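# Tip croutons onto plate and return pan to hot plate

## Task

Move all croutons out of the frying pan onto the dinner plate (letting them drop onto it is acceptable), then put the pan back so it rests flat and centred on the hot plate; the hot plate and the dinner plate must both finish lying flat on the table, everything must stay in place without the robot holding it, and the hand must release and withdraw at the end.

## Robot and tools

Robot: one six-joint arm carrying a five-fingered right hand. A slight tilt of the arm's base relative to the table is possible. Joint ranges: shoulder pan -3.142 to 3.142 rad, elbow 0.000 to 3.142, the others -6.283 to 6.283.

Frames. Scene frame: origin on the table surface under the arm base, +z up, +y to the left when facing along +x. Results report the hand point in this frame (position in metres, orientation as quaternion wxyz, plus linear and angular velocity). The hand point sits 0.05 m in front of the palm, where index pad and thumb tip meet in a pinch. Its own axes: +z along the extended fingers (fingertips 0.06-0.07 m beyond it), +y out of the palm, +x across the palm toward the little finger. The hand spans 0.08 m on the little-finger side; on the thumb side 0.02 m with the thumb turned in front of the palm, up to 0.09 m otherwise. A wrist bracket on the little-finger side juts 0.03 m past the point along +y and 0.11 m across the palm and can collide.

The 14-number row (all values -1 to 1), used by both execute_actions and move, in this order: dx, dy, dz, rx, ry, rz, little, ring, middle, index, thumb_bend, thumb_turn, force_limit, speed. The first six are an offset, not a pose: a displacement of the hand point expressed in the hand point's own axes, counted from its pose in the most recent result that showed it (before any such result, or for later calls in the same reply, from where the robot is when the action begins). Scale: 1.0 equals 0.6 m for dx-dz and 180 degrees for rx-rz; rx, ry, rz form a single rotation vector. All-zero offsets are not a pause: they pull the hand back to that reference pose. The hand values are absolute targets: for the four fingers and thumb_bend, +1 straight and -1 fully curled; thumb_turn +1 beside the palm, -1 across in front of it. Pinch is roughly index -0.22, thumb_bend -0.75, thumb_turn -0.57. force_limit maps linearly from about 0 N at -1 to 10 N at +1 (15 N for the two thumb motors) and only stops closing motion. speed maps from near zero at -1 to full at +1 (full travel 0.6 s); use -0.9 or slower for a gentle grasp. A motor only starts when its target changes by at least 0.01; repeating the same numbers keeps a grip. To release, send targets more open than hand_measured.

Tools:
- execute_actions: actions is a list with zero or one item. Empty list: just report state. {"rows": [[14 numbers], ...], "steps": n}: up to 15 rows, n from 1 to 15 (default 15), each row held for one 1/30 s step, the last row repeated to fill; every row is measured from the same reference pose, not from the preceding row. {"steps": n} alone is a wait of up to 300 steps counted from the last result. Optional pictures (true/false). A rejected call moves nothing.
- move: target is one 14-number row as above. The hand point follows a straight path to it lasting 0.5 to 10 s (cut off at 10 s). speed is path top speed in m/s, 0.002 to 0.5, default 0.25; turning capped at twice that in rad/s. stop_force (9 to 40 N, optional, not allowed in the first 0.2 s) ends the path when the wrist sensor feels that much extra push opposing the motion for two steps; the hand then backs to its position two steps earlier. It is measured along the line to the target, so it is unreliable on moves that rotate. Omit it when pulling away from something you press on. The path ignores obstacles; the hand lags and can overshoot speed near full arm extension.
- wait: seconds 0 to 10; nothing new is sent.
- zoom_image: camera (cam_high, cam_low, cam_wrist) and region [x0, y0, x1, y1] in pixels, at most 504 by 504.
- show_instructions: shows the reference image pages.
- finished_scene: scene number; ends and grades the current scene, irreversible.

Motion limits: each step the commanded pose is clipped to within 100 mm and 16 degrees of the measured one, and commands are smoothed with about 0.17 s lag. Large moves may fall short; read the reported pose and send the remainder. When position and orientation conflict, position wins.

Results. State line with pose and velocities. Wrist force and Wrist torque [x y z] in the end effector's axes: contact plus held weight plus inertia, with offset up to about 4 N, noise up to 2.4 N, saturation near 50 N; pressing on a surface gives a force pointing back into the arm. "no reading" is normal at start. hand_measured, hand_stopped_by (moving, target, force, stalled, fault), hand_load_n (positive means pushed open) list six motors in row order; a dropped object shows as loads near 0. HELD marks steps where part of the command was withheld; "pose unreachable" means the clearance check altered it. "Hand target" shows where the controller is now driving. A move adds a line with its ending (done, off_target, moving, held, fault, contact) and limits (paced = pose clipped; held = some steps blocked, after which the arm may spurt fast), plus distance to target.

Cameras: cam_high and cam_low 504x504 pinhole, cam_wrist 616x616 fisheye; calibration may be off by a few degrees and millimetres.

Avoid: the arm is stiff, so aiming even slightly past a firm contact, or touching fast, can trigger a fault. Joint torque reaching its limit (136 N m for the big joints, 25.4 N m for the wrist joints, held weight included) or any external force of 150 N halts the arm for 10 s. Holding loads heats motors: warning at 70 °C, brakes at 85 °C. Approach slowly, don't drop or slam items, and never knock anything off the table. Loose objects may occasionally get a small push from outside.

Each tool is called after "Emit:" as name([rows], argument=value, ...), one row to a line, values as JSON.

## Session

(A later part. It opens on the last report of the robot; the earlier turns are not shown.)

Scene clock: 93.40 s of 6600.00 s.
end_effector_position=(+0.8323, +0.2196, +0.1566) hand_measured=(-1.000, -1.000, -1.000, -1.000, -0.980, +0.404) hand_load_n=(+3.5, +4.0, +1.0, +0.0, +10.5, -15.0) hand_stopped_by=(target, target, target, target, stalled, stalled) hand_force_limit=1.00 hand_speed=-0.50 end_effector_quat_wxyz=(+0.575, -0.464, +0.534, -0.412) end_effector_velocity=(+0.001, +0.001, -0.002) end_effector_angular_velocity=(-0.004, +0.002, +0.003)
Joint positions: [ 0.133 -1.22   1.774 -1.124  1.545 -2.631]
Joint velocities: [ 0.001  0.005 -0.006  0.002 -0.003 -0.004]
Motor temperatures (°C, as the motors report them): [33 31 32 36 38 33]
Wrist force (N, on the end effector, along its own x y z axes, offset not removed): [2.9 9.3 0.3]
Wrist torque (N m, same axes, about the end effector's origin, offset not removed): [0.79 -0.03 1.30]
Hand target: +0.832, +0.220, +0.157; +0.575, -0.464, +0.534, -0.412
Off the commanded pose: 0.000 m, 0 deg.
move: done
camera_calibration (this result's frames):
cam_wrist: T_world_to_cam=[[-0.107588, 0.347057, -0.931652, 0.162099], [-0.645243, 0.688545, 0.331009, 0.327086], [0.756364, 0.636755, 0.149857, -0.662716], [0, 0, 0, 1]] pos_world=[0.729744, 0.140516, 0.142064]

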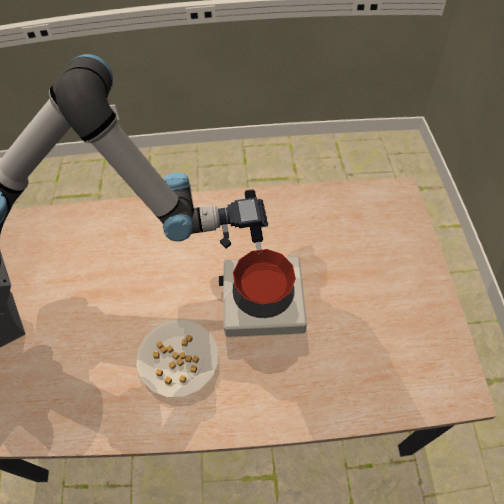

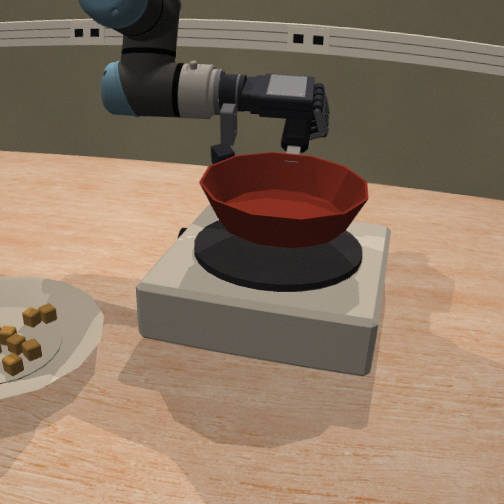

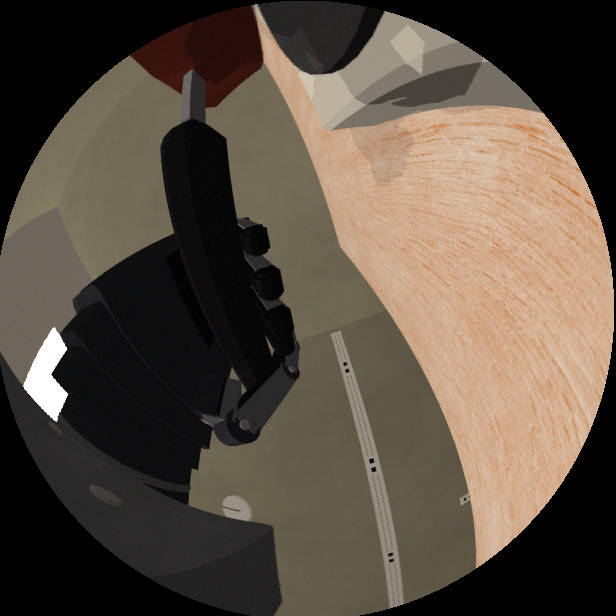

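Emit:
move(target=[0.019,0.066,-0.005,0,0,-0.014,-1,-1,-1,-1,-1,0.6,1,-0.5], speed=0.025)

Scene clock: 97.77 s of 6600.00 s.
end_effector_position=(+0.8295, +0.2175, +0.1156) hand_measured=(-1.000, -1.000, -1.000, -1.000, -0.980, +0.404) hand_load_n=(+1.5, +2.5, +0.0, +0.0, +10.0, -16.5) hand_stopped_by=(target, target, target, target, stalled, stalled) hand_force_limit=1.00 hand_speed=-0.50 end_effector_quat_wxyz=(+0.566, -0.475, +0.524, -0.424) end_effector_velocity=(-0.000, -0.000, -0.002) end_effector_angular_velocity=(-0.001, +0.001, +0.000)
Joint positions: [ 0.153 -1.135  1.749 -1.184  1.562 -2.685]
Joint velocities: [ 0.001  0.004 -0.001 -0.002  0.    -0.001]
Motor temperatures (°C, as the motors report them): [33 31 32 36 38 33]
Wrist force (N, on the end effector, along its own x y z axes, offset not removed): [-1.4 1.7 0.5]
Wrist torque (N m, same axes, about the end effector's origin, offset not removed): [0.53 -0.14 -0.03]
Hand target: +0.829, +0.217, +0.115; +0.566, -0.475, +0.524, -0.424
Off the commanded pose: 0.000 m, 0 deg.
move: done
camera_calibration (this result's frames):
cam_wrist: T_world_to_cam=[[-0.10372, 0.306074, -0.946341, 0.131726], [-0.646541, 0.70227, 0.297996, 0.342263], [0.755795, 0.642756, 0.12505, -0.651047], [0, 0, 0, 1]] pos_world=[0.727008, 0.137786, 0.104078]

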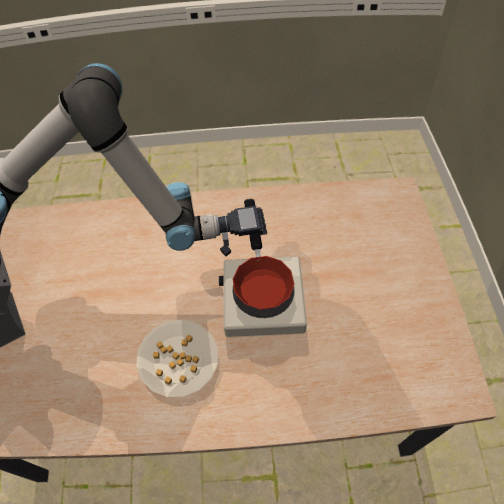

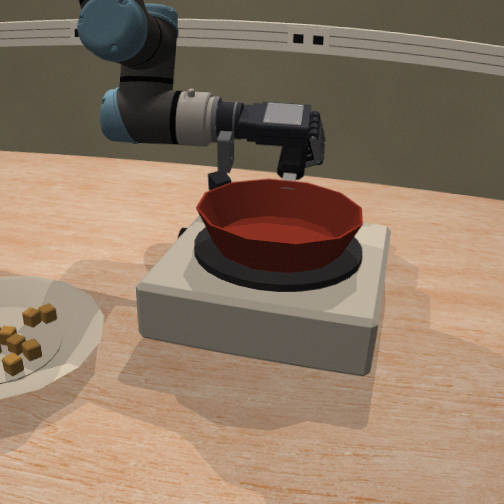

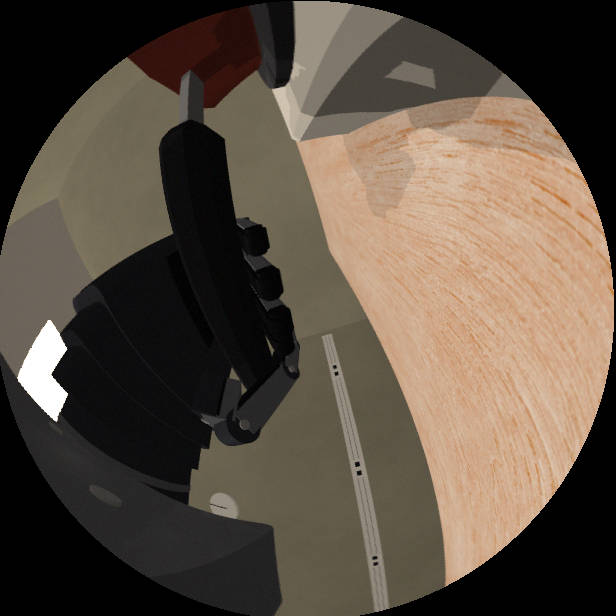

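Emit:
move(target=[0,0.003,0,0,0,0,1,1,1,1,1,0.3,1,0], speed=0.01)

Emit:
move(target=[-0.05,-0.18,-0.3,0,0,0,1,1,1,1,1,0.3,1,0], speed=0.2)

Scene clock: 107.27 s of 6600.00 s.
end_effector_position=(+0.8295, +0.2178, +0.1138) hand_measured=(+1.000, +1.000, +1.000, +1.000, +1.000, +0.300) hand_load_n=(+0.0, +0.0, +0.0, +0.0, +0.0, +0.0) hand_stopped_by=(target, target, target, target, target, target) hand_force_limit=1.00 hand_speed=0.00 end_effector_quat_wxyz=(+0.566, -0.475, +0.524, -0.424) end_effector_velocity=(+0.000, +0.000, +0.001) end_effector_angular_velocity=(+0.001, -0.001, +0.001)
Joint positions: [ 0.154 -1.131  1.747 -1.186  1.563 -2.686]
Joint velocities: [ 0.    -0.001 -0.     0.    -0.     0.   ]
Motor temperatures (°C, as the motors report them): [33 31 32 36 38 33]
Wrist force (N, on the end effector, along its own x y z axes, offset not removed): [0.7 -0.8 -4.5]
Wrist torque (N m, same axes, about the end effector's origin, offset not removed): [0.31 0.16 -0.17]
Hand target: +0.829, +0.218, +0.114; +0.566, -0.475, +0.524, -0.424
Off the commanded pose: 0.000 m, 0 deg.
After step 90, 4.33 s passed at rest.
move: done
camera_calibration (this result's frames):
cam_wrist: T_world_to_cam=[[-0.103718, 0.306076, -0.94634, 0.129943], [-0.646541, 0.70227, 0.297996, 0.34253], [0.755796, 0.642755, 0.125052, -0.65102], [0, 0, 0, 1]] pos_world=[0.726976, 0.138125, 0.10231]

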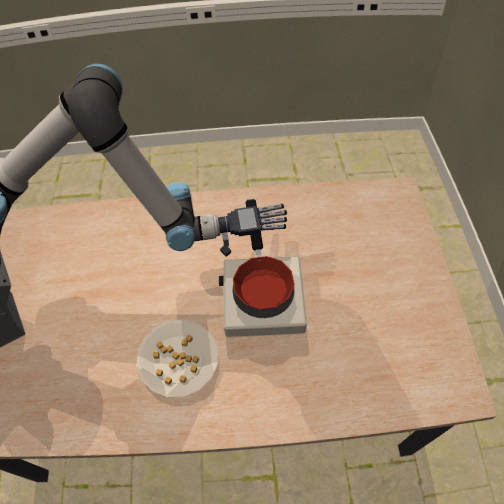

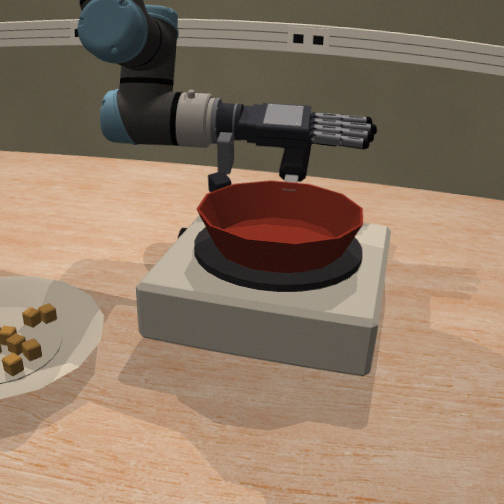

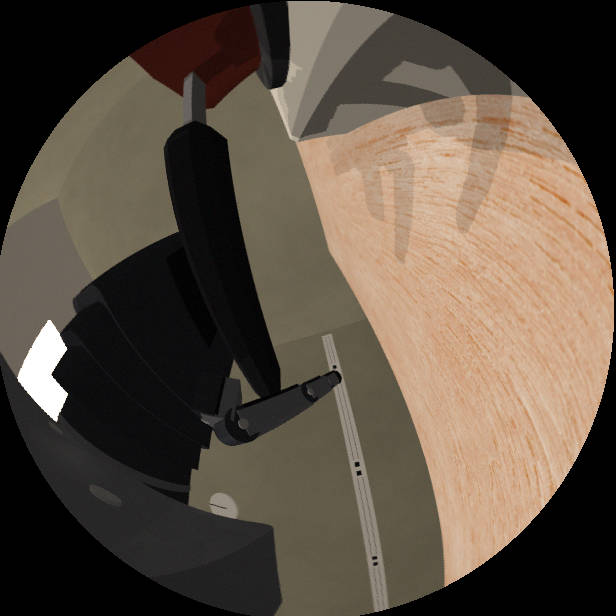

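Scene clock: 108.93 s of 6600.00 s.
end_effector_position=(+0.6496, +0.2098, +0.2255) hand_measured=(+1.000, +1.000, +1.000, +1.000, +1.000, +0.300) hand_load_n=(+0.0, +0.0, +0.0, +0.0, +0.0, +0.0) hand_stopped_by=(target, target, target, target, target, target) hand_force_limit=1.00 hand_speed=0.00 end_effector_quat_wxyz=(+0.566, -0.475, +0.524, -0.424) end_effector_velocity=(-0.001, -0.000, +0.001) end_effector_angular_velocity=(-0.000, +0.000, +0.000)
Joint positions: [ 0.089 -1.573  2.337 -1.336  1.508 -2.651]
Joint velocities: [-0.002 -0.005  0.004  0.001 -0.002  0.001]
Motor temperatures (°C, as the motors report them): [33 31 32 36 38 33]
Wrist force (N, on the end effector, along its own x y z axes, offset not removed): [5.5 5.4 -1.6]
Wrist torque (N m, same axes, about the end effector's origin, offset not removed): [1.00 -0.65 0.46]
Hand target: +0.649, +0.210, +0.226; +0.566, -0.475, +0.524, -0.424
Off the commanded pose: 0.000 m, 0 deg.
move: done
camera_calibration (this result's frames):
cam_wrist: T_world_to_cam=[[-0.103687, 0.306005, -0.946367, 0.219368], [-0.646584, 0.702264, 0.297917, 0.198668], [0.755763, 0.642796, 0.125042, -0.523874], [0, 0, 0, 1]] pos_world=[0.547126, 0.130099, 0.213923]

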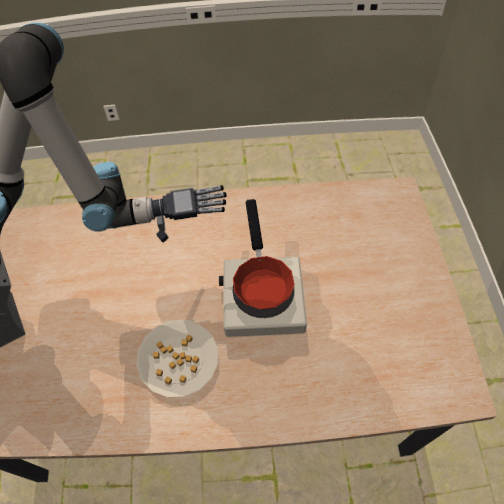

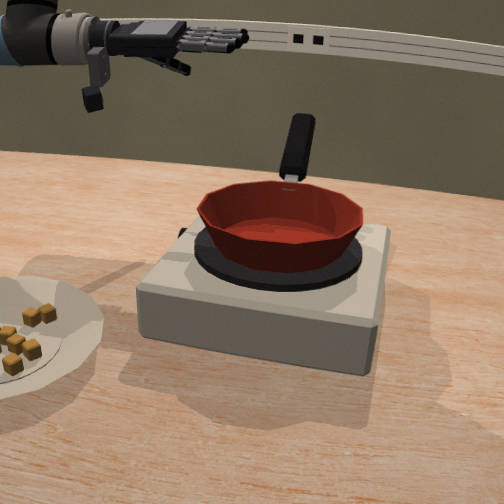

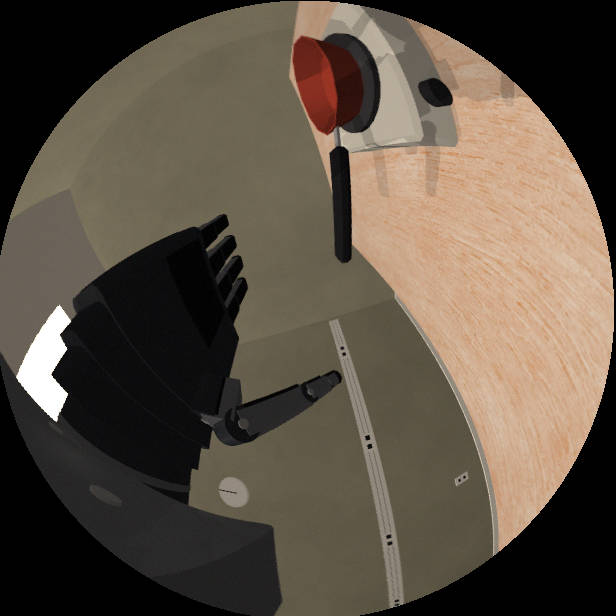

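Emit:
finished_scene(scene=2)

The scene is finished: the task was done.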